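# Six arms hang a marquee roof on its post spikes

## Task

Six identical arms are bolted to the tabletop. Their positions are in the scene frame in metres, and each heading is in degrees counter-clockwise from +x: arm1 (+0.29, +0.65, +0.72) heading -102; arm2 (-0.22, +0.65, +0.72) heading -85; arm3 (-0.31, -0.65, +0.72) heading +99; arm4 (+0.24, -0.65, +0.72) heading +83; arm5 (-0.70, -0.07, +0.72) heading +8; arm6 (+0.70, +0.08, +0.72) heading +166. Put the marquee roof onto its posts. Each post's spike must go through one corner eyelet, and that eyelet must sit fully down on it, with the knobs facing upward. The roof's centre must sag freely with nothing supporting it. Afterwards every gripper must release and every arm must pull away. The roof only counts as hung if it stays that way with no robot holding it. Nothing else on the table may be shifted, left leaning or tipped over, since each such object counts against the result.

## Robot and tools

Robots: six identical i2rt Big YAM arms named arm1 to arm6. Each has six revolute joints, a two-finger gripper and a wrist camera. With joints 1 and 6 at zero and the hand level and pointing forward, the camera rides on top of the hand and looks toward the fingertips. The hand reaches roughly 1.0 m from the joint-1 axis. Two fixed room cameras, cam_high and cam_low, also watch the scene.

Frames: there is one shared scene frame. Its origin is on the floor and +z is up, and the tabletop is near z=0.72. The 'hand' point lies midway between the fingertips. Its z axis runs along the fingers, and the fingers open and close along its y axis. The arm feet are listed in the task.

execute_actions: the argument 'actions' is a list holding one action, or an empty list. An empty list only returns state and images. An action is an object keyed by arm name ("arm1" to "arm6"), and each arm gets {"joints": {...}}. The joints are absolute targets, not offsets, given per joint name:
- joint1_rad, from -2.879 to 2.879. This is the base yaw. Positive turns counter-clockwise seen from above, and 0 unfolds toward the foot's heading.
- joint2_rad, from 0 to 3.141. This is the shoulder. At 0 the upper arm points backward and roughly level, and increasing values raise it and then bring it forward.
- joint3_rad, from 0 to 3.019. This is the elbow. 0 means fully folded, and larger values open it.
- joint4_rad, from -1.692 to 1.57. This is hand pitch, and positive tips the fingers up.
- joint5_rad, from -1.57 to 1.57. This is the sideways hand swing, and positive goes to the arm's right.
- joint6_rad, from -2.094 to 2.094. This is hand roll, and positive is clockwise when viewed from behind the hand.
- gripper_m, from 0 to 0.093. This is the fingertip gap in metres. Each finger pad pushes with up to about 50 to 62 N.

The 'done' tolerances are ±0.045, 0.14, 0.09, 0.055, 0.03, 0.035 rad and ±0.003 m. Every arm in one action starts moving at the same moment, and each joint moves at its own speed, so the hand can take a wide, curved path. The optional 'cameras' argument is a list of camera names, or "all". If it is null or missing you get every camera, and [] gives none. An unknown key, unknown camera or out-of-range number rejects the whole call, and nothing moves.

Any joint or arm you leave out of an action may keep pushing toward its previous target. A very small change from the current position may not move a joint at all.

wait: takes 'seconds', from 0 to 10. It commands nothing new and returns the same state and images.

zoom_image: takes 'camera' and 'region' [x0, y0, x1, y1] in pixels of that camera's latest full image. The origin is top-left, and the region can be at most 504x504.

finished_scene: takes 'scene', the current scene number. It ends the scene for good after the last command has been held, and reports whether the task succeeded. If you reply without any tool call, the run ends.

Reading results: joint_positions give the measured joints. joint_status says how each commanded motion ended:
- 'off_target': the joint stopped short of its target and may still be pushing.
- 'contact_stop': the joint drops its target and holds where it is.
- 'time_out': the joint holds where it is, or keeps pushing toward a target at most 0.375, 0.375, 0.113, 0.225, 0.075 or 0.3 rad away (joints 1 to 6), and will move on if the path clears.
- 'not_followed': a safety check against self- and arm-to-arm collision withheld that arm's targets, while any gripper command still ran. It appears with a 'joint command not followed' line, usually with a 'cause:' line. The withheld targets may be retried on later actions.

on_its_own lists behaviour you did not command this call, and its 'held at' value is the target being held, not the current position. To relieve a straining joint, send its reported position as the new target. A joint that is carrying a load tends to sag.

Heat: a MOTOR HOT line appears from 85 °C. At 100 °C an OVER-TEMPERATURE FAULT releases that whole arm, gripper included, and the arm drops until it cools. Affected keys then read 'limit_stop_at_motor_heat', and you must send those targets again. Heat also builds while you are thinking, and some of it carries into the next scene.

Calibration: each camera has K, distortion and T_world_to_cam (scene frame to camera frame) in OpenCV conventions. The wrist cameras are fisheye 504x504. cam_high and cam_low are pinhole with radial distortion, 896x504. Real poses can differ by a few degrees and millimetres. Wrist-camera poses come from the joint readings, so joint errors add to the error.

The simulation keeps running while you compose a reply, and the arms hold the last command during that time.

Avoid the following:
- Any hard press or hit between two arms, since that fails the run. The safety check ignores fingers, gripper housings and wrist cameras, and it can react too late.
- Pushing into things: the arms do not stop on contact and can press hard.
- Dropping the roof, slipping, slamming, or disturbing the posts and other objects.
- Knocking any rigid object out of the work area, which is a failure.

Something may occasionally nudge a loose object. Finish with the grippers open and the arms withdrawn.

Each tool is called after "Call:" as name(argument=value, ...), one argument or row to a line, values as JSON.

## Session

Call:
execute_actions(
  actions=[],
)

Scene clock: 0.00 s.
arm1.joint_positions: joint1_rad=+0.257 joint2_rad=+0.413 joint3_rad=+0.552 joint4_rad=-1.252 joint5_rad=+0.204 joint6_rad=-0.384 gripper_m=+0.095
arm1.joint_status: not commanded
arm1.hand: x=+0.2727 y=+0.4590 z=+0.9414 quat_wxyz=(-0.054, -0.523, -0.817, +0.239) (m; scene frame)
arm2.joint_positions: joint1_rad=-0.357 joint2_rad=+0.519 joint3_rad=+0.405 joint4_rad=-0.989 joint5_rad=-0.262 joint6_rad=+0.293 gripper_m=+0.094
arm2.joint_status: not commanded
arm2.hand: x=-0.2397 y=+0.4331 z=+0.9350 quat_wxyz=(-0.256, -0.834, -0.482, +0.074) (m; scene frame)
arm3.joint_positions: joint1_rad=+0.117 joint2_rad=+0.333 joint3_rad=+0.661 joint4_rad=-1.408 joint5_rad=+0.301 joint6_rad=+0.513 gripper_m=+0.095
arm3.joint_status: not commanded
arm3.hand: x=-0.3024 y=-0.4832 z=+0.9746 quat_wxyz=(-0.228, +0.561, -0.778, -0.167) (m; scene frame)
arm4.joint_positions: joint1_rad=-0.201 joint2_rad=+0.473 joint3_rad=+0.473 joint4_rad=-1.093 joint5_rad=-0.142 joint6_rad=-0.533 gripper_m=+0.094
arm4.joint_status: not commanded
arm4.hand: x=+0.2789 y=-0.4437 z=+0.9236 quat_wxyz=(-0.197, +0.772, -0.584, -0.158) (m; scene frame)
arm5.joint_positions: joint1_rad=+0.396 joint2_rad=+0.404 joint3_rad=+0.603 joint4_rad=-1.295 joint5_rad=+0.099 joint6_rad=+0.239 gripper_m=+0.095
arm5.joint_status: not commanded
arm5.hand: x=-0.5349 y=+0.0145 z=+0.9299 quat_wxyz=(-0.241, +0.145, -0.959, -0.048) (m; scene frame)
arm6.joint_positions: joint1_rad=-0.302 joint2_rad=+0.499 joint3_rad=+0.439 joint4_rad=-1.058 joint5_rad=-0.311 joint6_rad=-0.197 gripper_m=+0.094
arm6.joint_status: not commanded
arm6.hand: x=+0.4948 y=+0.1463 z=+0.9510 quat_wxyz=(+0.058, +0.955, -0.141, -0.254) (m; scene frame)
pictures: arm1_cam_wrist, arm2_cam_wrist, arm3_cam_wrist, arm4_cam_wrist, arm5_cam_wrist, arm6_cam_wrist, cam_high, cam_low
Images, in order (width x height): arm1_cam_wrist 504x504, arm2_cam_wrist 504x504, arm3_cam_wrist 504x504, arm4_cam_wrist 504x504, arm5_cam_wrist 504x504, arm6_cam_wrist 504x504, cam_high 896x504, cam_low 896x504.

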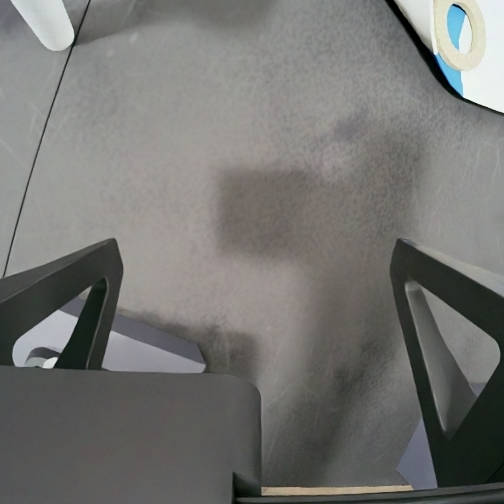

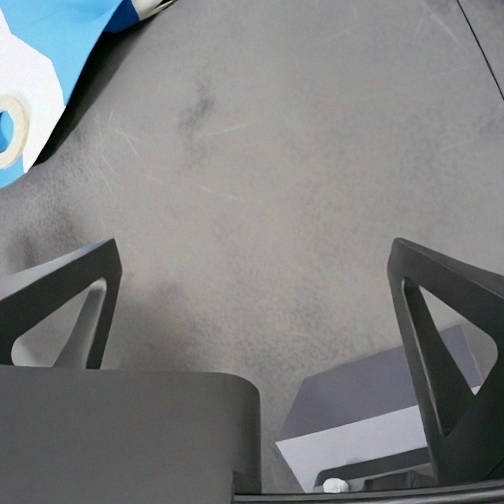

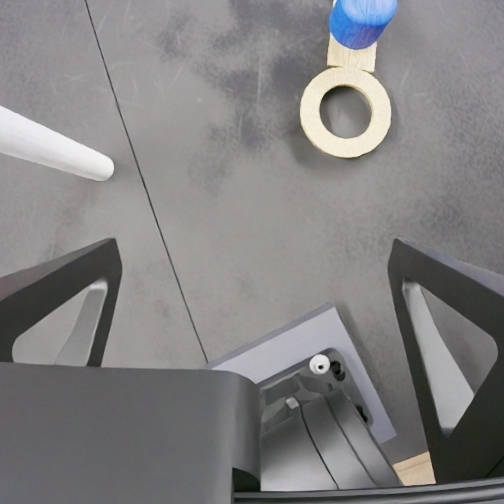

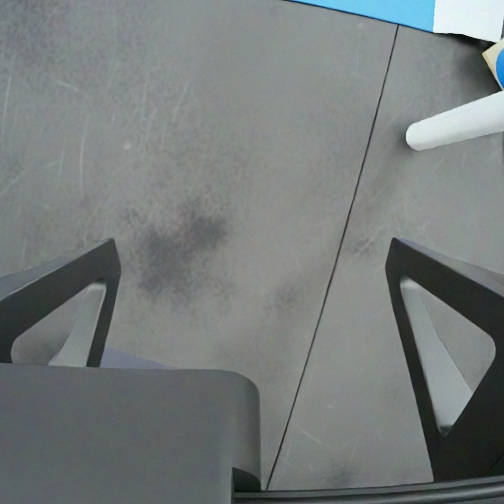

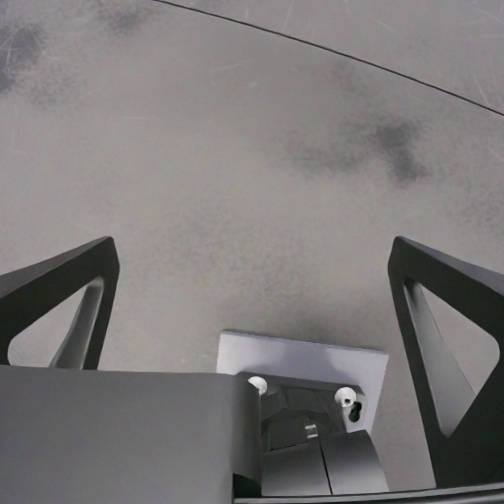

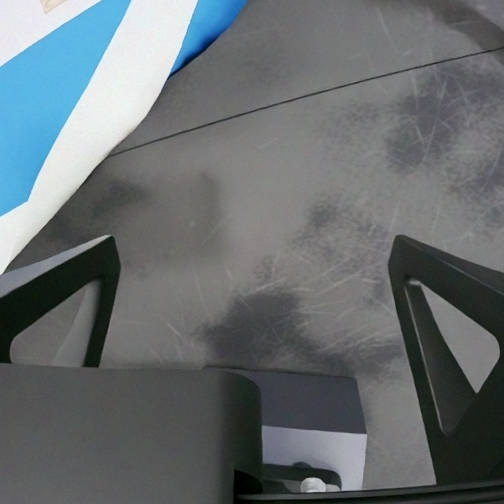

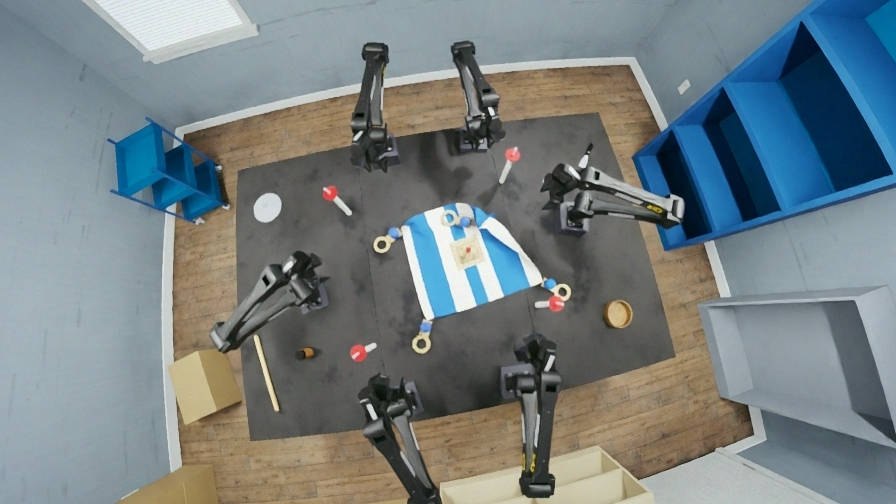

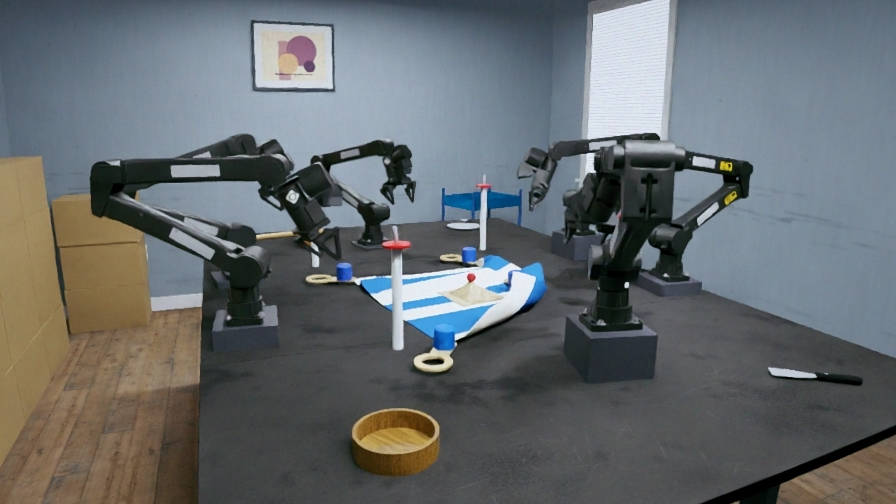

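Call:
execute_actions(
  actions=[
    {"arm1":{"joints":{"joint1_rad":0,"joint2_rad":1.0,"joint3_rad":1.0,"joint4_rad":-1.5,"joint5_rad":0,"joint6_rad":0}},"arm2":{"joints":{"joint1_rad":0,"joint2_rad":1.0,"joint3_rad":0.7,"joint4_rad":-1.2,"joint5_rad":0,"joint6_rad":0}},"arm3":{"joints":{"joint1_rad":0,"joint2_rad":1.3,"joint3_rad":1.0,"joint4_rad":-1.2,"joint5_rad":0,"joint6_rad":0}},"arm4":{"joints":{"joint1_rad":0,"joint2_rad":0.7,"joint3_rad":1.0,"joint4_rad":-1.5,"joint5_rad":0,"joint6_rad":0}},"arm5":{"joints":{"joint1_rad":0,"joint2_rad":1.2,"joint3_rad":1.3,"joint4_rad":-1.0,"joint5_rad":0,"joint6_rad":0}},"arm6":{"joints":{"joint1_rad":0,"joint2_rad":0.6,"joint3_rad":0.6,"joint4_rad":-0.5,"joint5_rad":0,"joint6_rad":0}}},
  ],
  cameras=["cam_high"],
)

Scene clock: 3.17 s.
arm1.joint_positions: joint1_rad=+0.003 joint2_rad=+1.005 joint3_rad=+0.952 joint4_rad=-1.488 joint5_rad=+0.004 joint6_rad=-0.011 gripper_m=+0.095
arm1.joint_status: all done
arm1.hand: x=+0.2469 y=+0.3878 z=+0.9813 quat_wxyz=(-0.006, -0.758, -0.653, +0.011) (m; scene frame)
arm2.joint_positions: joint1_rad=-0.007 joint2_rad=+1.004 joint3_rad=+0.669 joint4_rad=-1.186 joint5_rad=-0.003 joint6_rad=+0.014 gripper_m=+0.094
arm2.joint_status: all done
arm2.hand: x=-0.2060 y=+0.4028 z=+0.9310 quat_wxyz=(-0.022, -0.692, -0.722, +0.019) (m; scene frame)
arm3.joint_positions: joint1_rad=+0.002 joint2_rad=+1.298 joint3_rad=+0.996 joint4_rad=-1.190 joint5_rad=-0.003 joint6_rad=+0.017 gripper_m=+0.095
arm3.joint_status: all done
arm3.hand: x=-0.3659 y=-0.2855 z=+0.8988 quat_wxyz=(-0.026, +0.753, -0.657, -0.033) (m; scene frame)
arm4.joint_positions: joint1_rad=-0.010 joint2_rad=+0.702 joint3_rad=+0.959 joint4_rad=-1.488 joint5_rad=-0.003 joint6_rad=-0.015 gripper_m=+0.094
arm4.joint_status: all done
arm4.hand: x=+0.2656 y=-0.4268 z=+1.0691 quat_wxyz=(-0.125, +0.666, -0.726, -0.121) (m; scene frame)
arm5.joint_positions: joint1_rad=+0.005 joint2_rad=+1.212 joint3_rad=+1.237 joint4_rad=-1.005 joint5_rad=+0.002 joint6_rad=+0.008 gripper_m=+0.095
arm5.joint_status: all done
arm5.hand: x=-0.2391 y=+0.0092 z=+1.0477 quat_wxyz=(-0.295, +0.078, -0.952, -0.026) (m; scene frame)
arm6.joint_positions: joint1_rad=-0.003 joint2_rad=+0.600 joint3_rad=+0.550 joint4_rad=-0.518 joint5_rad=-0.005 joint6_rad=-0.011 gripper_m=+0.094
arm6.joint_status: all done
arm6.hand: x=+0.3711 y=+0.1670 z=+1.0630 quat_wxyz=(-0.063, +0.874, -0.108, -0.469) (m; scene frame)
pictures: cam_high
Images, in order (width x height): cam_high 896x504.

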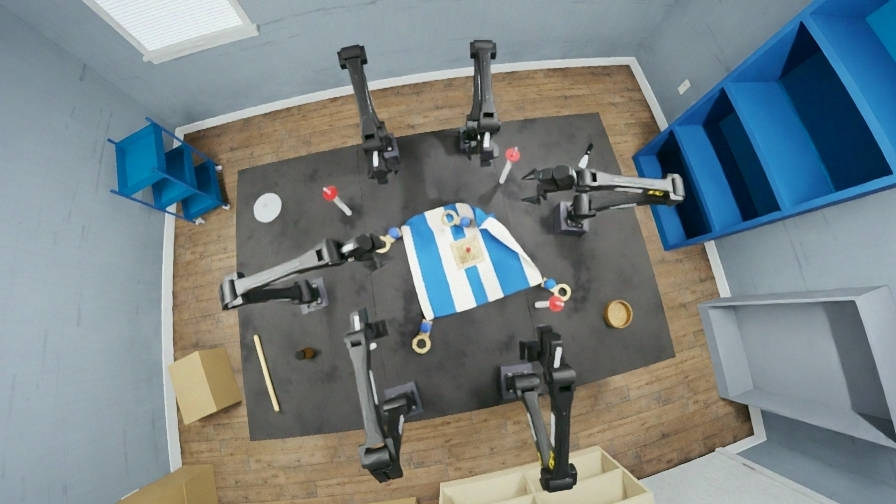

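Call:
execute_actions(
  actions=[
    {"arm1":{"joints":{"joint1_rad":-0.09,"joint2_rad":1.79,"joint3_rad":1.27,"joint4_rad":-1.05}},"arm2":{"joints":{"joint1_rad":-0.1,"joint2_rad":1.77,"joint3_rad":1.24,"joint4_rad":-1.04}},"arm3":{"joints":{"joint1_rad":-0.58,"joint2_rad":1.27,"joint3_rad":0.79,"joint4_rad":-1.05}},"arm4":{"joints":{"joint1_rad":-0.8,"joint2_rad":0.4,"joint3_rad":0.5}},"arm5":{"joints":{"joint1_rad":-0.6,"joint2_rad":0.3,"joint3_rad":0.5}},"arm6":{"joints":{"joint1_rad":1.3,"joint2_rad":1.47,"joint3_rad":0.93,"joint4_rad":-1.03}}},
  ],
  cameras=["arm1_cam_wrist","arm2_cam_wrist","arm3_cam_wrist","arm6_cam_wrist","cam_high"],
)

Scene clock: 8.53 s.
arm1.joint_positions: joint1_rad=-0.091 joint2_rad=+1.800 joint3_rad=+1.255 joint4_rad=-1.062 joint5_rad=+0.002 joint6_rad=-0.010 gripper_m=+0.095
arm1.joint_status: all done
arm1.hand: x=+0.1659 y=+0.1739 z=+0.7999 quat_wxyz=(+0.013, -0.788, -0.616, -0.015) (m; scene frame)
arm2.joint_positions: joint1_rad=-0.095 joint2_rad=+1.781 joint3_rad=+1.199 joint4_rad=-1.045 joint5_rad=-0.001 joint6_rad=+0.014 gripper_m=+0.094
arm2.joint_status: all done
arm2.hand: x=-0.2349 y=+0.1779 z=+0.8486 quat_wxyz=(+0.016, -0.723, -0.691, -0.018) (m; scene frame)
arm3.joint_positions: joint1_rad=-0.577 joint2_rad=+1.265 joint3_rad=+0.799 joint4_rad=-1.063 joint5_rad=-0.001 joint6_rad=+0.015 gripper_m=+0.095
arm3.joint_status: all done
arm3.hand: x=-0.1754 y=-0.3556 z=+0.8384 quat_wxyz=(-0.018, +0.534, -0.845, -0.014) (m; scene frame)
arm4.joint_positions: joint1_rad=-0.788 joint2_rad=+0.402 joint3_rad=+0.505 joint4_rad=-1.491 joint5_rad=-0.001 joint6_rad=-0.014 gripper_m=+0.094
arm4.joint_status: all done
arm4.hand: x=+0.3375 y=-0.5723 z=+0.9135 quat_wxyz=(-0.084, +0.343, -0.935, -0.038) (m; scene frame)
arm5.joint_positions: joint1_rad=-0.592 joint2_rad=+0.304 joint3_rad=+0.497 joint4_rad=-1.001 joint5_rad=+0.001 joint6_rad=+0.006 gripper_m=+0.095
arm5.joint_status: all done
arm5.hand: x=-0.4971 y=-0.1640 z=+0.9342 quat_wxyz=(-0.368, -0.200, -0.905, +0.076) (m; scene frame)
arm6.joint_positions: joint1_rad=+1.184 joint2_rad=+1.450 joint3_rad=+0.907 joint4_rad=-1.045 joint5_rad=+0.035 joint6_rad=+0.168 gripper_m=+0.094
arm6.joint_status: joint1_rad time_out (moved +1.187 of +1.303); the others done
arm6.on_its_own: joint1_rad reads +1.184 and still pushes toward +1.300 since a time_out
arm6.hand: x=+0.4734 y=-0.2090 z=+0.8882 quat_wxyz=(-0.015, +0.929, +0.370, +0.005) (m; scene frame)
pictures: arm1_cam_wrist, arm2_cam_wrist, arm3_cam_wrist, arm6_cam_wrist, cam_high
camera_calibration (this result's frames):
arm1_cam_wrist: T_world_to_cam=[[-0.970882, 0.239268, -0.0118056, 0.130106], [0.181721, 0.767692, 0.614513, -0.650636], [0.156097, 0.594474, -0.788818, 0.623093], [0, 0, 0, 1]] pos_world=[0.147289, 0.0979448, 0.892867]
arm2_cam_wrist: T_world_to_cam=[[-0.999086, 0.0355365, -0.0237686, -0.218749], [0.0132732, 0.78631, 0.61769, -0.649641], [0.04064, 0.61681, -0.786063, 0.684444], [0, 0, 0, 1]] pos_world=[-0.237742, 0.0964214, 0.934093]
arm3_cam_wrist: T_world_to_cam=[[0.903988, -0.427557, 0.000217493, 0.00275182], [-0.356573, -0.753625, 0.552183, -0.790667], [-0.235926, -0.499244, -0.833723, 0.602112], [0, 0, 0, 1]] pos_world=[-0.142364, -0.294088, 0.938586]
arm6_cam_wrist: T_world_to_cam=[[-0.6882, 0.72527, 0.0190627, 0.45922], [0.589334, 0.543501, 0.597739, -0.692279], [0.423162, 0.422599, -0.801464, 0.725412], [0, 0, 0, 1]] pos_world=[0.417051, -0.263362, 0.98644]
Images, in order (width x height): arm1_cam_wrist 504x504, arm2_cam_wrist 504x504, arm3_cam_wrist 504x504, arm6_cam_wrist 504x504, cam_high 896x504.

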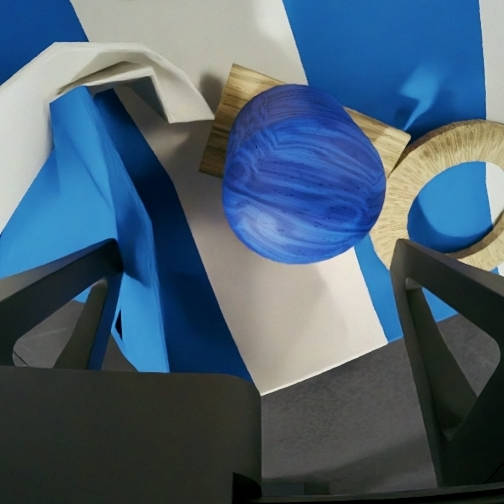

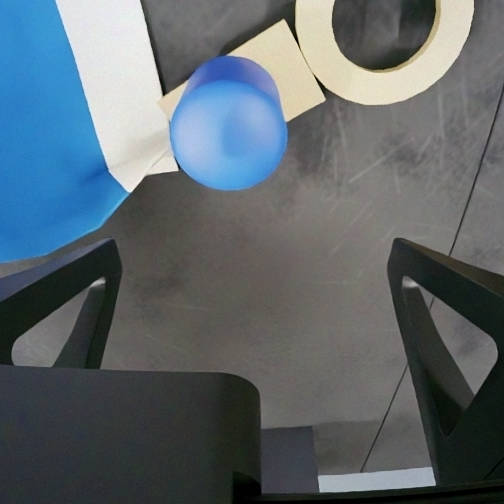

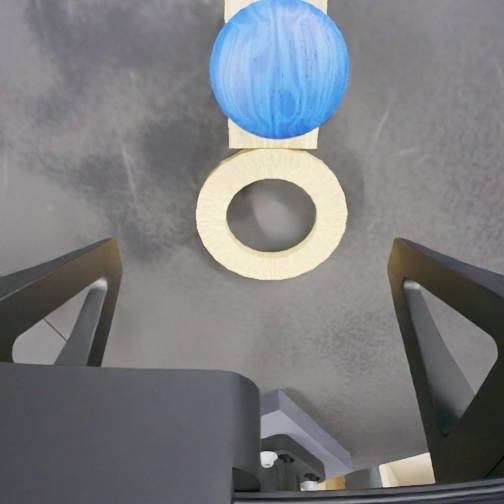

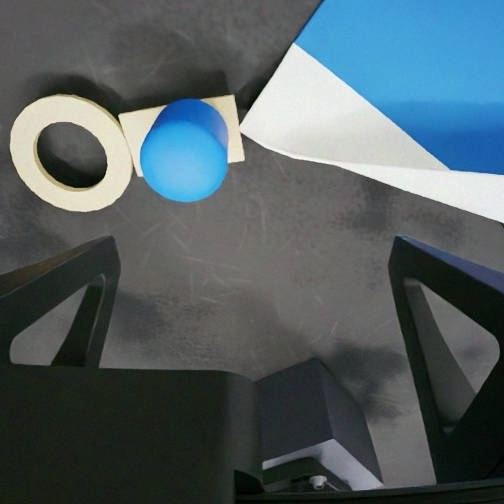

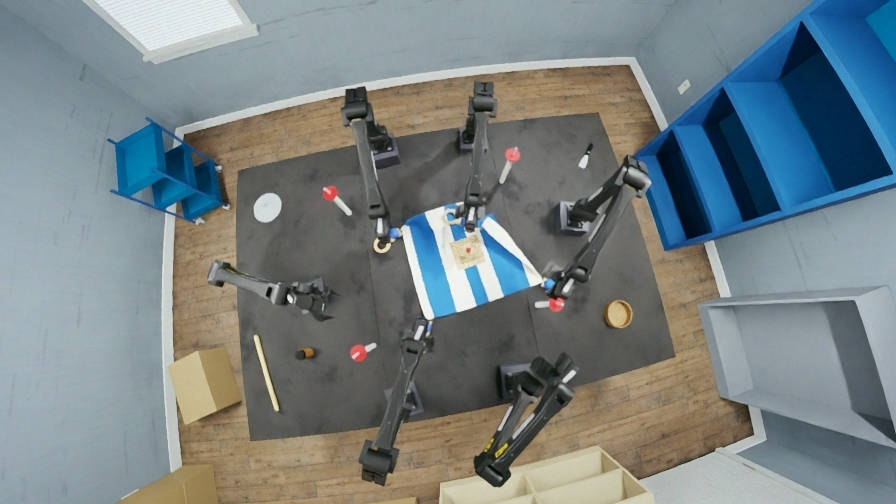

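Call:
execute_actions(
  actions=[
    {"arm1":{"joints":{"joint1_rad":-0.113,"joint2_rad":1.83,"joint3_rad":1.36,"joint4_rad":-1.13}},"arm2":{"joints":{"joint1_rad":-0.067,"joint2_rad":1.865,"joint3_rad":1.24,"joint4_rad":-1.0}},"arm3":{"joints":{"joint1_rad":-0.612,"joint2_rad":1.435,"joint3_rad":0.89,"joint4_rad":-0.985}},"arm6":{"joints":{"joint1_rad":1.29,"joint2_rad":1.52,"joint3_rad":0.815,"joint4_rad":-0.88,"joint5_rad":0,"joint6_rad":0}}},
  ],
  cameras=["arm1_cam_wrist","arm2_cam_wrist","arm3_cam_wrist","arm6_cam_wrist"],
)

Scene clock: 11.87 s.
arm1.joint_positions: joint1_rad=-0.107 joint2_rad=+1.816 joint3_rad=+1.317 joint4_rad=-1.119 joint5_rad=+0.002 joint6_rad=-0.010 gripper_m=+0.095
arm1.joint_status: all done
arm1.hand: x=+0.1550 y=+0.1648 z=+0.8128 quat_wxyz=(+0.017, -0.793, -0.609, -0.019) (m; scene frame)
arm2.joint_positions: joint1_rad=-0.076 joint2_rad=+1.867 joint3_rad=+1.205 joint4_rad=-1.013 joint5_rad=-0.001 joint6_rad=+0.014 gripper_m=+0.094
arm2.joint_status: all done
arm2.hand: x=-0.2259 y=+0.1767 z=+0.8113 quat_wxyz=(+0.033, -0.715, -0.697, -0.034) (m; scene frame)
arm3.joint_positions: joint1_rad=-0.604 joint2_rad=+1.436 joint3_rad=+0.852 joint4_rad=-0.994 joint5_rad=-0.001 joint6_rad=+0.015 gripper_m=+0.095
arm3.joint_status: all done
arm3.hand: x=-0.1539 y=-0.3314 z=+0.8020 quat_wxyz=(+0.003, +0.523, -0.852, +0.000) (m; scene frame)
arm4.joint_positions: joint1_rad=-0.788 joint2_rad=+0.402 joint3_rad=+0.505 joint4_rad=-1.491 joint5_rad=-0.001 joint6_rad=-0.014 gripper_m=+0.094
arm4.joint_status: not commanded
arm4.hand: x=+0.3375 y=-0.5723 z=+0.9135 quat_wxyz=(-0.084, +0.343, -0.935, -0.038) (m; scene frame)
arm5.joint_positions: joint1_rad=-0.592 joint2_rad=+0.304 joint3_rad=+0.497 joint4_rad=-1.001 joint5_rad=+0.001 joint6_rad=+0.006 gripper_m=+0.095
arm5.joint_status: not commanded
arm5.hand: x=-0.4971 y=-0.1640 z=+0.9342 quat_wxyz=(-0.368, -0.200, -0.905, +0.076) (m; scene frame)
arm6.joint_positions: joint1_rad=+1.184 joint2_rad=+1.452 joint3_rad=+0.828 joint4_rad=-0.909 joint5_rad=+0.034 joint6_rad=+0.188 gripper_m=+0.094
arm6.joint_status: joint1_rad time_out (moved +0.000 of +0.106); joint5_rad time_out (moved -0.001 of -0.035); joint6_rad time_out (moved +0.021 of -0.168); the others done
arm6.on_its_own: joint1_rad reads +1.184 and still pushes toward +1.290 since a time_out; joint5_rad reads +0.034 and still pushes toward +0.000 since a time_out; joint6_rad reads +0.188 and still pushes toward +0.000 since a time_out
arm6.hand: x=+0.4757 y=-0.2068 z=+0.8623 quat_wxyz=(-0.001, +0.933, +0.360, -0.018) (m; scene frame)
pictures: arm1_cam_wrist, arm2_cam_wrist, arm3_cam_wrist, arm6_cam_wrist
camera_calibration (this result's frames):
arm1_cam_wrist: T_world_to_cam=[[-0.966691, 0.255671, -0.0118487, 0.118566], [0.19282, 0.757933, 0.623184, -0.656773], [0.16831, 0.600142, -0.781986, 0.632033], [0, 0, 0, 1]] pos_world=[0.134878, 0.0881671, 0.904936]
arm2_cam_wrist: T_world_to_cam=[[-0.999572, 0.0175609, -0.0233771, -0.207831], [-0.00201155, 0.756341, 0.654174, -0.653537], [0.0291689, 0.653941, -0.755983, 0.62195], [0, 0, 0, 1]] pos_world=[-0.227199, 0.0912279, 0.892852]
arm3_cam_wrist: T_world_to_cam=[[0.89214, -0.451759, 0.000827594, -0.016666], [-0.364236, -0.718211, 0.592879, -0.766771], [-0.267244, -0.529232, -0.805291, 0.551387], [0, 0, 0, 1]] pos_world=[-0.117062, -0.266421, 0.898643]
arm6_cam_wrist: T_world_to_cam=[[-0.67212, 0.740396, 0.00820785, 0.464573], [0.619415, 0.556153, 0.554093, -0.653428], [0.405684, 0.377501, -0.832414, 0.728392], [0, 0, 0, 1]] pos_world=[0.421495, -0.255531, 0.964571]
Images, in order (width x height): arm1_cam_wrist 504x504, arm2_cam_wrist 504x504, arm3_cam_wrist 504x504, arm6_cam_wrist 504x504.

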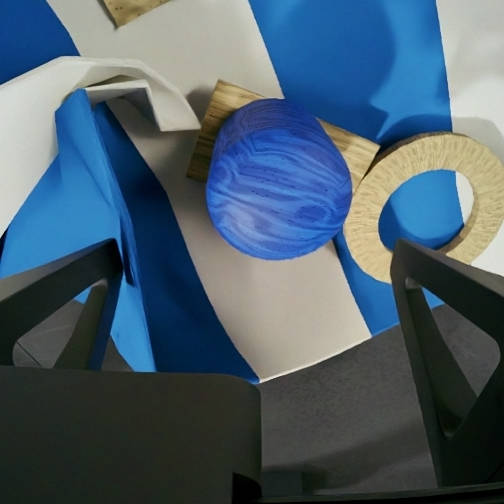

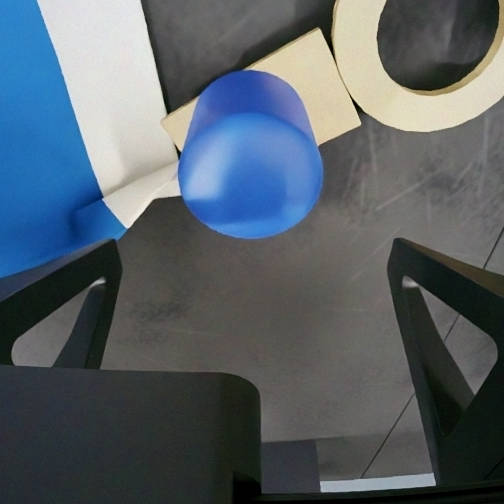

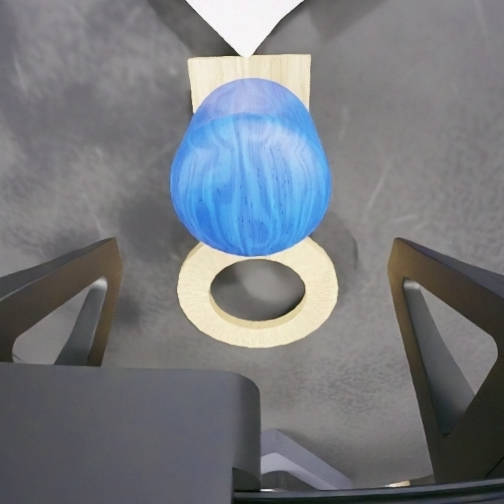

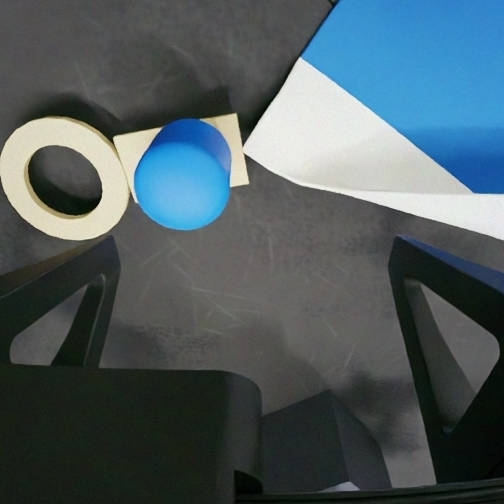

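Call:
execute_actions(
  actions=[
    {"arm1":{"joints":{"joint1_rad":-0.125,"joint2_rad":1.93,"joint3_rad":1.37,"joint4_rad":-1.02}},"arm2":{"joints":{"joint2_rad":1.98,"joint3_rad":1.25,"joint4_rad":-0.92}},"arm3":{"joints":{"joint2_rad":1.555,"joint3_rad":0.88,"joint4_rad":-0.865}},"arm6":{"joints":{"joint1_rad":1.0,"joint2_rad":1.3,"joint3_rad":1.0,"joint4_rad":-1.2,"joint5_rad":0,"joint6_rad":0}}},
  ],
  cameras=["arm1_cam_wrist","arm2_cam_wrist","arm3_cam_wrist","cam_low"],
)

Scene clock: 13.77 s.
arm1.joint_positions: joint1_rad=-0.119 joint2_rad=+1.923 joint3_rad=+1.336 joint4_rad=-1.037 joint5_rad=+0.001 joint6_rad=-0.010 gripper_m=+0.095
arm1.joint_status: all done
arm1.hand: x=+0.1445 y=+0.1497 z=+0.7648 quat_wxyz=(+0.018, -0.796, -0.604, -0.022) (m; scene frame)
arm2.joint_positions: joint1_rad=-0.076 joint2_rad=+1.986 joint3_rad=+1.221 joint4_rad=-0.932 joint5_rad=-0.001 joint6_rad=+0.014 gripper_m=+0.094
arm2.joint_status: all done
arm2.hand: x=-0.2260 y=+0.1682 z=+0.7588 quat_wxyz=(+0.041, -0.715, -0.697, -0.042) (m; scene frame)
arm3.joint_positions: joint1_rad=-0.604 joint2_rad=+1.556 joint3_rad=+0.852 joint4_rad=-0.878 joint5_rad=-0.001 joint6_rad=+0.015 gripper_m=+0.095
arm3.joint_status: all done
arm3.hand: x=-0.1463 y=-0.3157 z=+0.7605 quat_wxyz=(+0.005, +0.523, -0.852, +0.001) (m; scene frame)
arm4.joint_positions: joint1_rad=-0.788 joint2_rad=+0.402 joint3_rad=+0.505 joint4_rad=-1.491 joint5_rad=-0.001 joint6_rad=-0.014 gripper_m=+0.094
arm4.joint_status: not commanded
arm4.hand: x=+0.3375 y=-0.5723 z=+0.9135 quat_wxyz=(-0.084, +0.343, -0.935, -0.038) (m; scene frame)
arm5.joint_positions: joint1_rad=-0.592 joint2_rad=+0.304 joint3_rad=+0.497 joint4_rad=-1.001 joint5_rad=+0.001 joint6_rad=+0.006 gripper_m=+0.095
arm5.joint_status: not commanded
arm5.hand: x=-0.4971 y=-0.1640 z=+0.9342 quat_wxyz=(-0.368, -0.200, -0.905, +0.076) (m; scene frame)
arm6.joint_positions: joint1_rad=+0.993 joint2_rad=+1.281 joint3_rad=+0.972 joint4_rad=-1.190 joint5_rad=+0.002 joint6_rad=+0.011 gripper_m=+0.094
arm6.joint_status: all done
arm6.hand: x=+0.4296 y=-0.1606 z=+0.9672 quat_wxyz=(+0.016, +0.935, +0.353, -0.027) (m; scene frame)
pictures: arm1_cam_wrist, arm2_cam_wrist, arm3_cam_wrist, cam_low
camera_calibration (this result's frames):
arm1_cam_wrist: T_world_to_cam=[[-0.963555, 0.267212, -0.0126391, 0.110129], [0.200187, 0.751596, 0.628513, -0.617626], [0.177445, 0.603077, -0.777696, 0.600253], [0, 0, 0, 1]] pos_world=[0.123244, 0.0727786, 0.856393]
arm2_cam_wrist: T_world_to_cam=[[-0.999566, 0.0180819, -0.0232443, -0.209169], [-0.00220329, 0.741173, 0.671311, -0.623233], [0.0293666, 0.671071, -0.740811, 0.573522], [0, 0, 0, 1]] pos_world=[-0.227294, 0.0808318, 0.838392]
arm3_cam_wrist: T_world_to_cam=[[0.892146, -0.451746, 0.000892124, -0.0163345], [-0.363033, -0.715769, 0.596558, -0.729955], [-0.268854, -0.532541, -0.802569, 0.524987], [0, 0, 0, 1]] pos_world=[-0.109279, -0.250281, 0.856814]
Images, in order (width x height): arm1_cam_wrist 504x504, arm2_cam_wrist 504x504, arm3_cam_wrist 504x504, cam_low 896x504.

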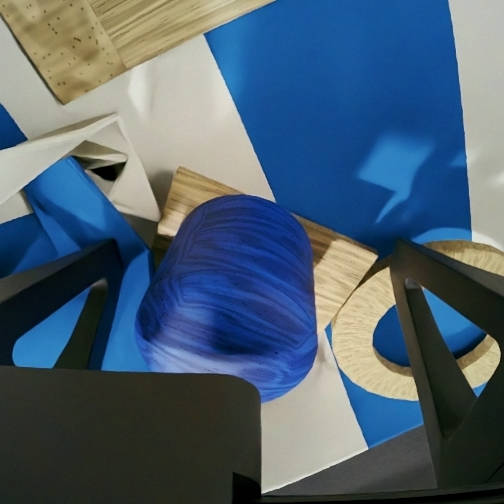

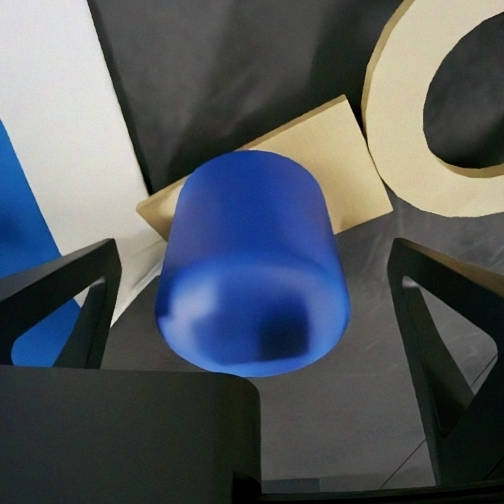

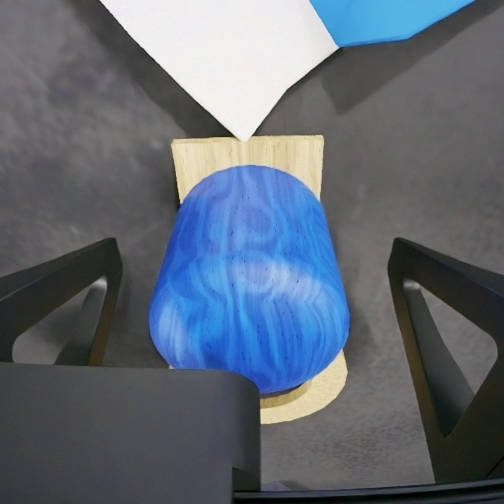

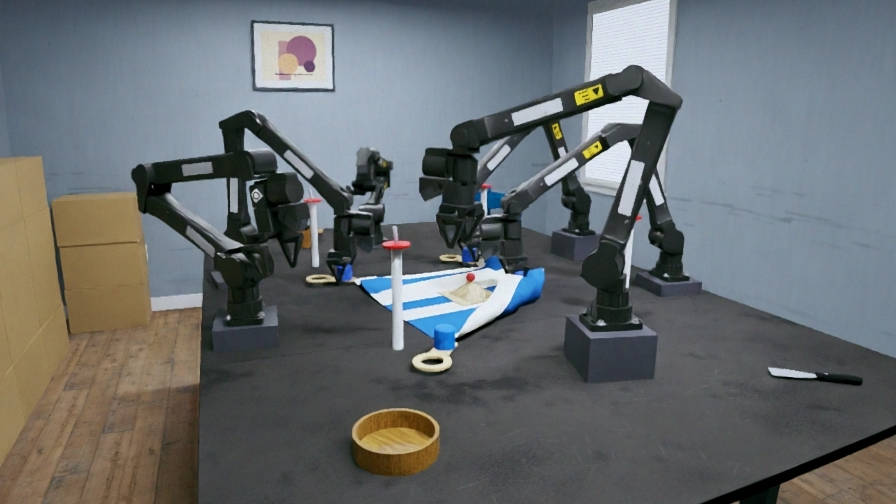

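Call:
execute_actions(
  actions=[
    {"arm2":{"joints":{"joint2_rad":2.02,"joint3_rad":1.3}},"arm6":{"joints":{"joint1_rad":1.29}}},
  ],
  cameras=[],
)

Call:
execute_actions(
  actions=[
    {"arm1":{"joints":{"gripper_m":0.03}},"arm2":{"joints":{"gripper_m":0.03}},"arm3":{"joints":{"gripper_m":0.03}}},
  ],
  cameras=["arm6_cam_wrist","arm2_cam_wrist"],
)

Scene clock: 15.03 s.
arm1.joint_positions: joint1_rad=-0.119 joint2_rad=+1.923 joint3_rad=+1.336 joint4_rad=-1.037 joint5_rad=+0.001 joint6_rad=-0.010 gripper_m=+0.095
arm1.joint_status: not commanded
arm1.hand: x=+0.1445 y=+0.1497 z=+0.7648 quat_wxyz=(+0.018, -0.796, -0.604, -0.022) (m; scene frame)
arm2.joint_positions: joint1_rad=-0.076 joint2_rad=+2.004 joint3_rad=+1.264 joint4_rad=-0.931 joint5_rad=-0.001 joint6_rad=+0.014 gripper_m=+0.094
arm2.joint_status: all done
arm2.hand: x=-0.2262 y=+0.1498 z=+0.7611 quat_wxyz=(+0.032, -0.715, -0.697, -0.033) (m; scene frame)
arm3.joint_positions: joint1_rad=-0.604 joint2_rad=+1.556 joint3_rad=+0.852 joint4_rad=-0.878 joint5_rad=-0.001 joint6_rad=+0.015 gripper_m=+0.095
arm3.joint_status: not commanded
arm3.hand: x=-0.1463 y=-0.3157 z=+0.7605 quat_wxyz=(+0.005, +0.523, -0.852, +0.001) (m; scene frame)
arm4.joint_positions: joint1_rad=-0.788 joint2_rad=+0.402 joint3_rad=+0.505 joint4_rad=-1.491 joint5_rad=-0.001 joint6_rad=-0.014 gripper_m=+0.094
arm4.joint_status: not commanded
arm4.hand: x=+0.3375 y=-0.5723 z=+0.9135 quat_wxyz=(-0.084, +0.343, -0.935, -0.038) (m; scene frame)
arm5.joint_positions: joint1_rad=-0.592 joint2_rad=+0.304 joint3_rad=+0.497 joint4_rad=-1.001 joint5_rad=+0.001 joint6_rad=+0.006 gripper_m=+0.095
arm5.joint_status: not commanded
arm5.hand: x=-0.4971 y=-0.1640 z=+0.9342 quat_wxyz=(-0.368, -0.200, -0.905, +0.076) (m; scene frame)
arm6.joint_positions: joint1_rad=+1.296 joint2_rad=+1.281 joint3_rad=+0.972 joint4_rad=-1.190 joint5_rad=+0.002 joint6_rad=+0.009 gripper_m=+0.095
arm6.joint_status: all done
arm6.hand: x=+0.5139 y=-0.2297 z=+0.9687 quat_wxyz=(+0.022, +0.870, +0.491, -0.026) (m; scene frame)
pictures: none
No camera images: the call's "cameras" was empty. Leave "cameras" out to get every camera's image.

Scene clock: 15.67 s.
arm1.joint_positions: joint1_rad=-0.119 joint2_rad=+1.923 joint3_rad=+1.336 joint4_rad=-1.032 joint5_rad=+0.000 joint6_rad=-0.010 gripper_m=+0.049
arm1.joint_status: gripper_m off_target (ended at +0.049, target +0.030)
arm1.hand: x=+0.1444 y=+0.1486 z=+0.7648 quat_wxyz=(+0.017, -0.796, -0.605, -0.021) (m; scene frame)
arm2.joint_positions: joint1_rad=-0.076 joint2_rad=+2.004 joint3_rad=+1.264 joint4_rad=-0.931 joint5_rad=-0.001 joint6_rad=+0.013 gripper_m=+0.048
arm2.joint_status: gripper_m off_target (ended at +0.048, target +0.030)
arm2.hand: x=-0.2262 y=+0.1498 z=+0.7611 quat_wxyz=(+0.032, -0.715, -0.697, -0.033) (m; scene frame)
arm3.joint_positions: joint1_rad=-0.604 joint2_rad=+1.556 joint3_rad=+0.852 joint4_rad=-0.878 joint5_rad=-0.001 joint6_rad=+0.015 gripper_m=+0.049
arm3.joint_status: gripper_m off_target (ended at +0.049, target +0.030)
arm3.hand: x=-0.1462 y=-0.3156 z=+0.7605 quat_wxyz=(+0.004, +0.523, -0.852, +0.001) (m; scene frame)
arm4.joint_positions: joint1_rad=-0.788 joint2_rad=+0.402 joint3_rad=+0.505 joint4_rad=-1.491 joint5_rad=-0.001 joint6_rad=-0.014 gripper_m=+0.094
arm4.joint_status: not commanded
arm4.hand: x=+0.3375 y=-0.5723 z=+0.9135 quat_wxyz=(-0.084, +0.343, -0.935, -0.038) (m; scene frame)
arm5.joint_positions: joint1_rad=-0.592 joint2_rad=+0.304 joint3_rad=+0.497 joint4_rad=-1.001 joint5_rad=+0.001 joint6_rad=+0.006 gripper_m=+0.095
arm5.joint_status: not commanded
arm5.hand: x=-0.4971 y=-0.1640 z=+0.9342 quat_wxyz=(-0.368, -0.200, -0.905, +0.076) (m; scene frame)
arm6.joint_positions: joint1_rad=+1.296 joint2_rad=+1.281 joint3_rad=+0.972 joint4_rad=-1.190 joint5_rad=+0.002 joint6_rad=+0.009 gripper_m=+0.095
arm6.joint_status: not commanded
arm6.hand: x=+0.5139 y=-0.2297 z=+0.9687 quat_wxyz=(+0.022, +0.870, +0.491, -0.026) (m; scene frame)
pictures: arm2_cam_wrist, arm6_cam_wrist
camera_calibration (this result's frames):
arm2_cam_wrist: T_world_to_cam=[[-0.999579, 0.0171202, -0.0234271, -0.208726], [-0.00230044, 0.758085, 0.652151, -0.599076], [0.0289247, 0.651931, -0.757727, 0.603186], [0, 0, 0, 1]] pos_world=[-0.227463, 0.0644887, 0.842848]
arm6_cam_wrist: T_world_to_cam=[[-0.856542, 0.515721, -0.0191497, 0.575949], [0.429824, 0.733433, 0.526618, -0.558517], [0.285633, 0.44284, -0.849886, 0.903681], [0, 0, 0, 1]] pos_world=[0.475268, -0.287581, 1.07318]
Images, in order (width x height): arm2_cam_wrist 504x504, arm6_cam_wrist 504x504.

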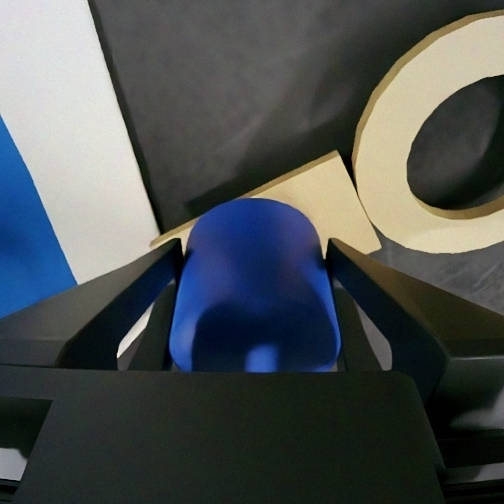

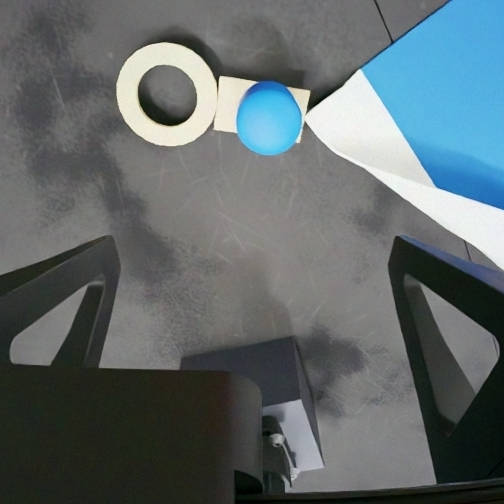

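Call:
execute_actions(
  actions=[
    {"arm6":{"joints":{"joint2_rad":1.52,"joint3_rad":0.76,"joint4_rad":-0.76}}},
  ],
  cameras=["arm6_cam_wrist"],
)

Scene clock: 17.07 s.
arm1.joint_positions: joint1_rad=-0.119 joint2_rad=+1.923 joint3_rad=+1.336 joint4_rad=-1.032 joint5_rad=+0.000 joint6_rad=-0.010 gripper_m=+0.049
arm1.joint_status: not commanded
arm1.hand: x=+0.1444 y=+0.1486 z=+0.7648 quat_wxyz=(+0.017, -0.796, -0.605, -0.021) (m; scene frame)
arm2.joint_positions: joint1_rad=-0.076 joint2_rad=+2.004 joint3_rad=+1.264 joint4_rad=-0.931 joint5_rad=-0.001 joint6_rad=+0.013 gripper_m=+0.048
arm2.joint_status: not commanded
arm2.hand: x=-0.2262 y=+0.1498 z=+0.7611 quat_wxyz=(+0.032, -0.715, -0.697, -0.033) (m; scene frame)
arm3.joint_positions: joint1_rad=-0.604 joint2_rad=+1.556 joint3_rad=+0.852 joint4_rad=-0.878 joint5_rad=-0.001 joint6_rad=+0.015 gripper_m=+0.049
arm3.joint_status: not commanded
arm3.hand: x=-0.1462 y=-0.3156 z=+0.7605 quat_wxyz=(+0.004, +0.523, -0.852, +0.001) (m; scene frame)
arm4.joint_positions: joint1_rad=-0.788 joint2_rad=+0.402 joint3_rad=+0.505 joint4_rad=-1.491 joint5_rad=-0.001 joint6_rad=-0.014 gripper_m=+0.094
arm4.joint_status: not commanded
arm4.hand: x=+0.3375 y=-0.5723 z=+0.9135 quat_wxyz=(-0.084, +0.343, -0.935, -0.038) (m; scene frame)
arm5.joint_positions: joint1_rad=-0.592 joint2_rad=+0.304 joint3_rad=+0.497 joint4_rad=-1.001 joint5_rad=+0.001 joint6_rad=+0.006 gripper_m=+0.095
arm5.joint_status: not commanded
arm5.hand: x=-0.4971 y=-0.1640 z=+0.9342 quat_wxyz=(-0.368, -0.200, -0.905, +0.076) (m; scene frame)
arm6.joint_positions: joint1_rad=+1.296 joint2_rad=+1.524 joint3_rad=+0.759 joint4_rad=-0.772 joint5_rad=-0.004 joint6_rad=-0.011 gripper_m=+0.094
arm6.joint_status: all done
arm6.hand: x=+0.5192 y=-0.2268 z=+0.8193 quat_wxyz=(+0.015, +0.866, +0.500, -0.008) (m; scene frame)
pictures: arm6_cam_wrist
camera_calibration (this result's frames):
arm6_cam_wrist: T_world_to_cam=[[-0.866317, 0.498883, -0.0247162, 0.582016], [0.40222, 0.726089, 0.557687, -0.497036], [0.296167, 0.473192, -0.829684, 0.758756], [0, 0, 0, 1]] pos_world=[0.47941, -0.288503, 0.921103]
Images, in order (width x height): arm6_cam_wrist 504x504.

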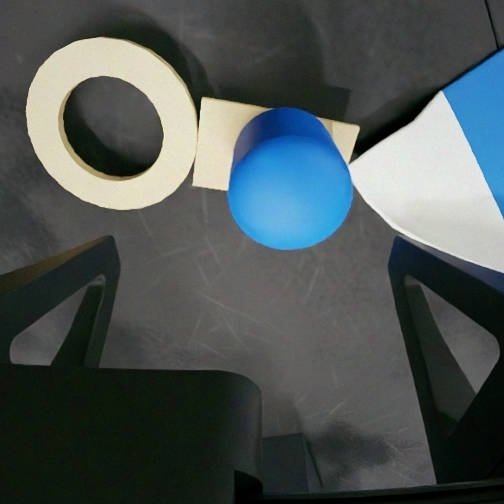

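Call:
execute_actions(
  actions=[
    {"arm6":{"joints":{"joint1_rad":1.255,"joint2_rad":1.65,"joint3_rad":0.73,"joint4_rad":-0.6}}},
  ],
  cameras=["arm6_cam_wrist"],
)

Scene clock: 18.20 s.
arm1.joint_positions: joint1_rad=-0.119 joint2_rad=+1.923 joint3_rad=+1.336 joint4_rad=-1.032 joint5_rad=+0.000 joint6_rad=-0.010 gripper_m=+0.049
arm1.joint_status: not commanded
arm1.hand: x=+0.1444 y=+0.1486 z=+0.7648 quat_wxyz=(+0.017, -0.796, -0.605, -0.021) (m; scene frame)
arm2.joint_positions: joint1_rad=-0.076 joint2_rad=+2.004 joint3_rad=+1.264 joint4_rad=-0.931 joint5_rad=-0.001 joint6_rad=+0.013 gripper_m=+0.048
arm2.joint_status: not commanded
arm2.hand: x=-0.2262 y=+0.1498 z=+0.7611 quat_wxyz=(+0.032, -0.715, -0.697, -0.033) (m; scene frame)
arm3.joint_positions: joint1_rad=-0.604 joint2_rad=+1.556 joint3_rad=+0.852 joint4_rad=-0.878 joint5_rad=-0.001 joint6_rad=+0.015 gripper_m=+0.049
arm3.joint_status: not commanded
arm3.hand: x=-0.1462 y=-0.3156 z=+0.7605 quat_wxyz=(+0.004, +0.523, -0.852, +0.001) (m; scene frame)
arm4.joint_positions: joint1_rad=-0.788 joint2_rad=+0.402 joint3_rad=+0.505 joint4_rad=-1.491 joint5_rad=-0.001 joint6_rad=-0.014 gripper_m=+0.094
arm4.joint_status: not commanded
arm4.hand: x=+0.3375 y=-0.5723 z=+0.9135 quat_wxyz=(-0.084, +0.343, -0.935, -0.038) (m; scene frame)
arm5.joint_positions: joint1_rad=-0.592 joint2_rad=+0.304 joint3_rad=+0.497 joint4_rad=-1.001 joint5_rad=+0.001 joint6_rad=+0.006 gripper_m=+0.095
arm5.joint_status: not commanded
arm5.hand: x=-0.4971 y=-0.1640 z=+0.9342 quat_wxyz=(-0.368, -0.200, -0.905, +0.076) (m; scene frame)
arm6.joint_positions: joint1_rad=+1.258 joint2_rad=+1.643 joint3_rad=+0.724 joint4_rad=-0.620 joint5_rad=-0.004 joint6_rad=-0.010 gripper_m=+0.094
arm6.joint_status: all done
arm6.hand: x=+0.5082 y=-0.2202 z=+0.7711 quat_wxyz=(+0.014, +0.875, +0.484, -0.007) (m; scene frame)
pictures: arm6_cam_wrist
camera_calibration (this result's frames):
arm6_cam_wrist: T_world_to_cam=[[-0.846649, 0.531603, -0.0241436, 0.564773], [0.429024, 0.708714, 0.560056, -0.489844], [0.314839, 0.463813, -0.828103, 0.706165], [0, 0, 0, 1]] pos_world=[0.465992, -0.280604, 0.872753]
Images, in order (width x height): arm6_cam_wrist 504x504.

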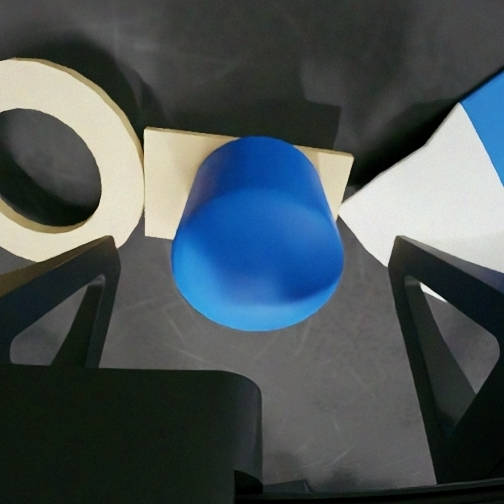

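Needs ~1.2 cm more reach, slightly lower.

Call:
execute_actions(
  actions=[
    {"arm6":{"joints":{"joint2_rad":1.72,"joint3_rad":0.79,"joint4_rad":-0.62}}},
  ],
  cameras=[],
)

Call:
execute_actions(
  actions=[
    {"arm6":{"joints":{"gripper_m":0.03}}},
  ],
  cameras=["arm6_cam_wrist","cam_low"],
)

Scene clock: 19.27 s.
arm1.joint_positions: joint1_rad=-0.119 joint2_rad=+1.923 joint3_rad=+1.336 joint4_rad=-1.032 joint5_rad=+0.000 joint6_rad=-0.010 gripper_m=+0.049
arm1.joint_status: not commanded
arm1.hand: x=+0.1444 y=+0.1486 z=+0.7648 quat_wxyz=(+0.017, -0.796, -0.605, -0.021) (m; scene frame)
arm2.joint_positions: joint1_rad=-0.076 joint2_rad=+2.004 joint3_rad=+1.264 joint4_rad=-0.931 joint5_rad=-0.001 joint6_rad=+0.013 gripper_m=+0.048
arm2.joint_status: not commanded
arm2.hand: x=-0.2262 y=+0.1498 z=+0.7611 quat_wxyz=(+0.032, -0.715, -0.697, -0.033) (m; scene frame)
arm3.joint_positions: joint1_rad=-0.604 joint2_rad=+1.556 joint3_rad=+0.852 joint4_rad=-0.878 joint5_rad=-0.001 joint6_rad=+0.015 gripper_m=+0.049
arm3.joint_status: not commanded
arm3.hand: x=-0.1462 y=-0.3156 z=+0.7605 quat_wxyz=(+0.004, +0.523, -0.852, +0.001) (m; scene frame)
arm4.joint_positions: joint1_rad=-0.788 joint2_rad=+0.402 joint3_rad=+0.505 joint4_rad=-1.491 joint5_rad=-0.001 joint6_rad=-0.014 gripper_m=+0.094
arm4.joint_status: not commanded
arm4.hand: x=+0.3375 y=-0.5723 z=+0.9135 quat_wxyz=(-0.084, +0.343, -0.935, -0.038) (m; scene frame)
arm5.joint_positions: joint1_rad=-0.592 joint2_rad=+0.304 joint3_rad=+0.497 joint4_rad=-1.001 joint5_rad=+0.001 joint6_rad=+0.006 gripper_m=+0.095
arm5.joint_status: not commanded
arm5.hand: x=-0.4971 y=-0.1640 z=+0.9342 quat_wxyz=(-0.368, -0.200, -0.905, +0.076) (m; scene frame)
arm6.joint_positions: joint1_rad=+1.258 joint2_rad=+1.708 joint3_rad=+0.753 joint4_rad=-0.620 joint5_rad=-0.004 joint6_rad=-0.009 gripper_m=+0.094
arm6.joint_status: all done
arm6.hand: x=+0.5064 y=-0.2235 z=+0.7558 quat_wxyz=(+0.006, +0.875, +0.483, +0.009) (m; scene frame)
pictures: none
No camera images: the call's "cameras" was empty. Leave "cameras" out to get every camera's image.

Scene clock: 19.90 s.
arm1.joint_positions: joint1_rad=-0.119 joint2_rad=+1.923 joint3_rad=+1.336 joint4_rad=-1.032 joint5_rad=+0.000 joint6_rad=-0.010 gripper_m=+0.049
arm1.joint_status: not commanded
arm1.hand: x=+0.1444 y=+0.1486 z=+0.7648 quat_wxyz=(+0.017, -0.796, -0.605, -0.021) (m; scene frame)
arm2.joint_positions: joint1_rad=-0.076 joint2_rad=+2.004 joint3_rad=+1.264 joint4_rad=-0.931 joint5_rad=-0.001 joint6_rad=+0.013 gripper_m=+0.048
arm2.joint_status: not commanded
arm2.hand: x=-0.2262 y=+0.1498 z=+0.7611 quat_wxyz=(+0.032, -0.715, -0.697, -0.033) (m; scene frame)
arm3.joint_positions: joint1_rad=-0.604 joint2_rad=+1.556 joint3_rad=+0.852 joint4_rad=-0.878 joint5_rad=-0.001 joint6_rad=+0.015 gripper_m=+0.049
arm3.joint_status: not commanded
arm3.hand: x=-0.1462 y=-0.3156 z=+0.7605 quat_wxyz=(+0.004, +0.523, -0.852, +0.001) (m; scene frame)
arm4.joint_positions: joint1_rad=-0.788 joint2_rad=+0.402 joint3_rad=+0.505 joint4_rad=-1.491 joint5_rad=-0.001 joint6_rad=-0.014 gripper_m=+0.094
arm4.joint_status: not commanded
arm4.hand: x=+0.3375 y=-0.5723 z=+0.9135 quat_wxyz=(-0.084, +0.343, -0.935, -0.038) (m; scene frame)
arm5.joint_positions: joint1_rad=-0.592 joint2_rad=+0.304 joint3_rad=+0.497 joint4_rad=-1.001 joint5_rad=+0.001 joint6_rad=+0.006 gripper_m=+0.095
arm5.joint_status: not commanded
arm5.hand: x=-0.4971 y=-0.1640 z=+0.9342 quat_wxyz=(-0.368, -0.200, -0.905, +0.076) (m; scene frame)
arm6.joint_positions: joint1_rad=+1.258 joint2_rad=+1.708 joint3_rad=+0.753 joint4_rad=-0.620 joint5_rad=-0.003 joint6_rad=-0.009 gripper_m=+0.048
arm6.joint_status: gripper_m off_target (ended at +0.048, target +0.030)
arm6.hand: x=+0.5062 y=-0.2234 z=+0.7558 quat_wxyz=(+0.005, +0.875, +0.483, +0.009) (m; scene frame)
pictures: arm6_cam_wrist, cam_low
camera_calibration (this result's frames):
arm6_cam_wrist: T_world_to_cam=[[-0.846071, 0.532558, -0.0233666, 0.563719], [0.418359, 0.690532, 0.590035, -0.499392], [0.330364, 0.489436, -0.807039, 0.67757], [0, 0, 0, 1]] pos_world=[0.462027, -0.286995, 0.854657]
Images, in order (width x height): arm6_cam_wrist 504x504, cam_low 896x504.

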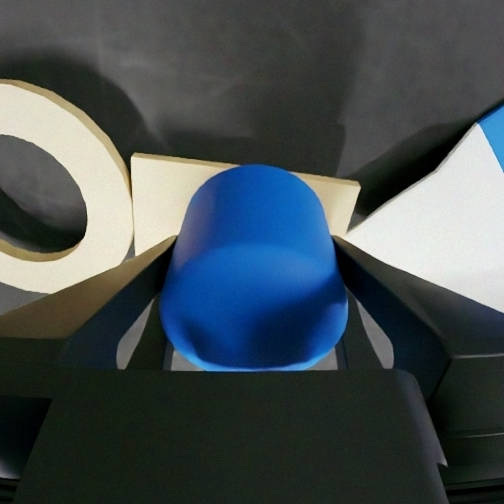

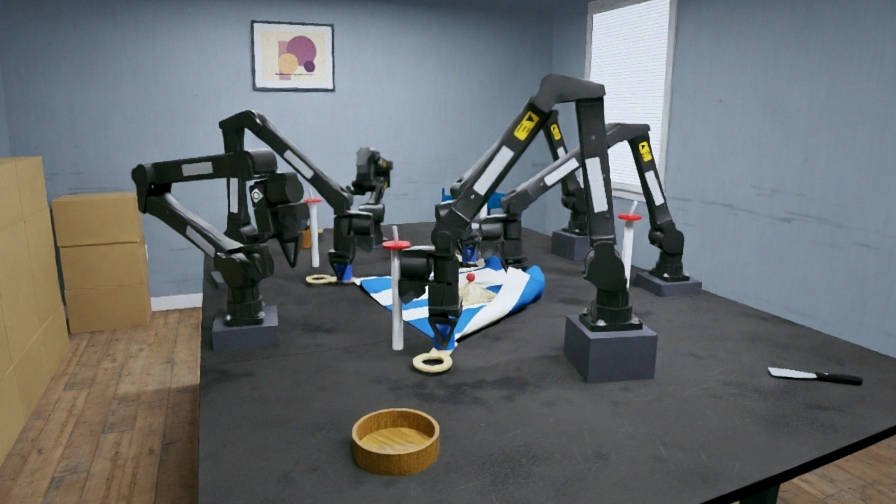

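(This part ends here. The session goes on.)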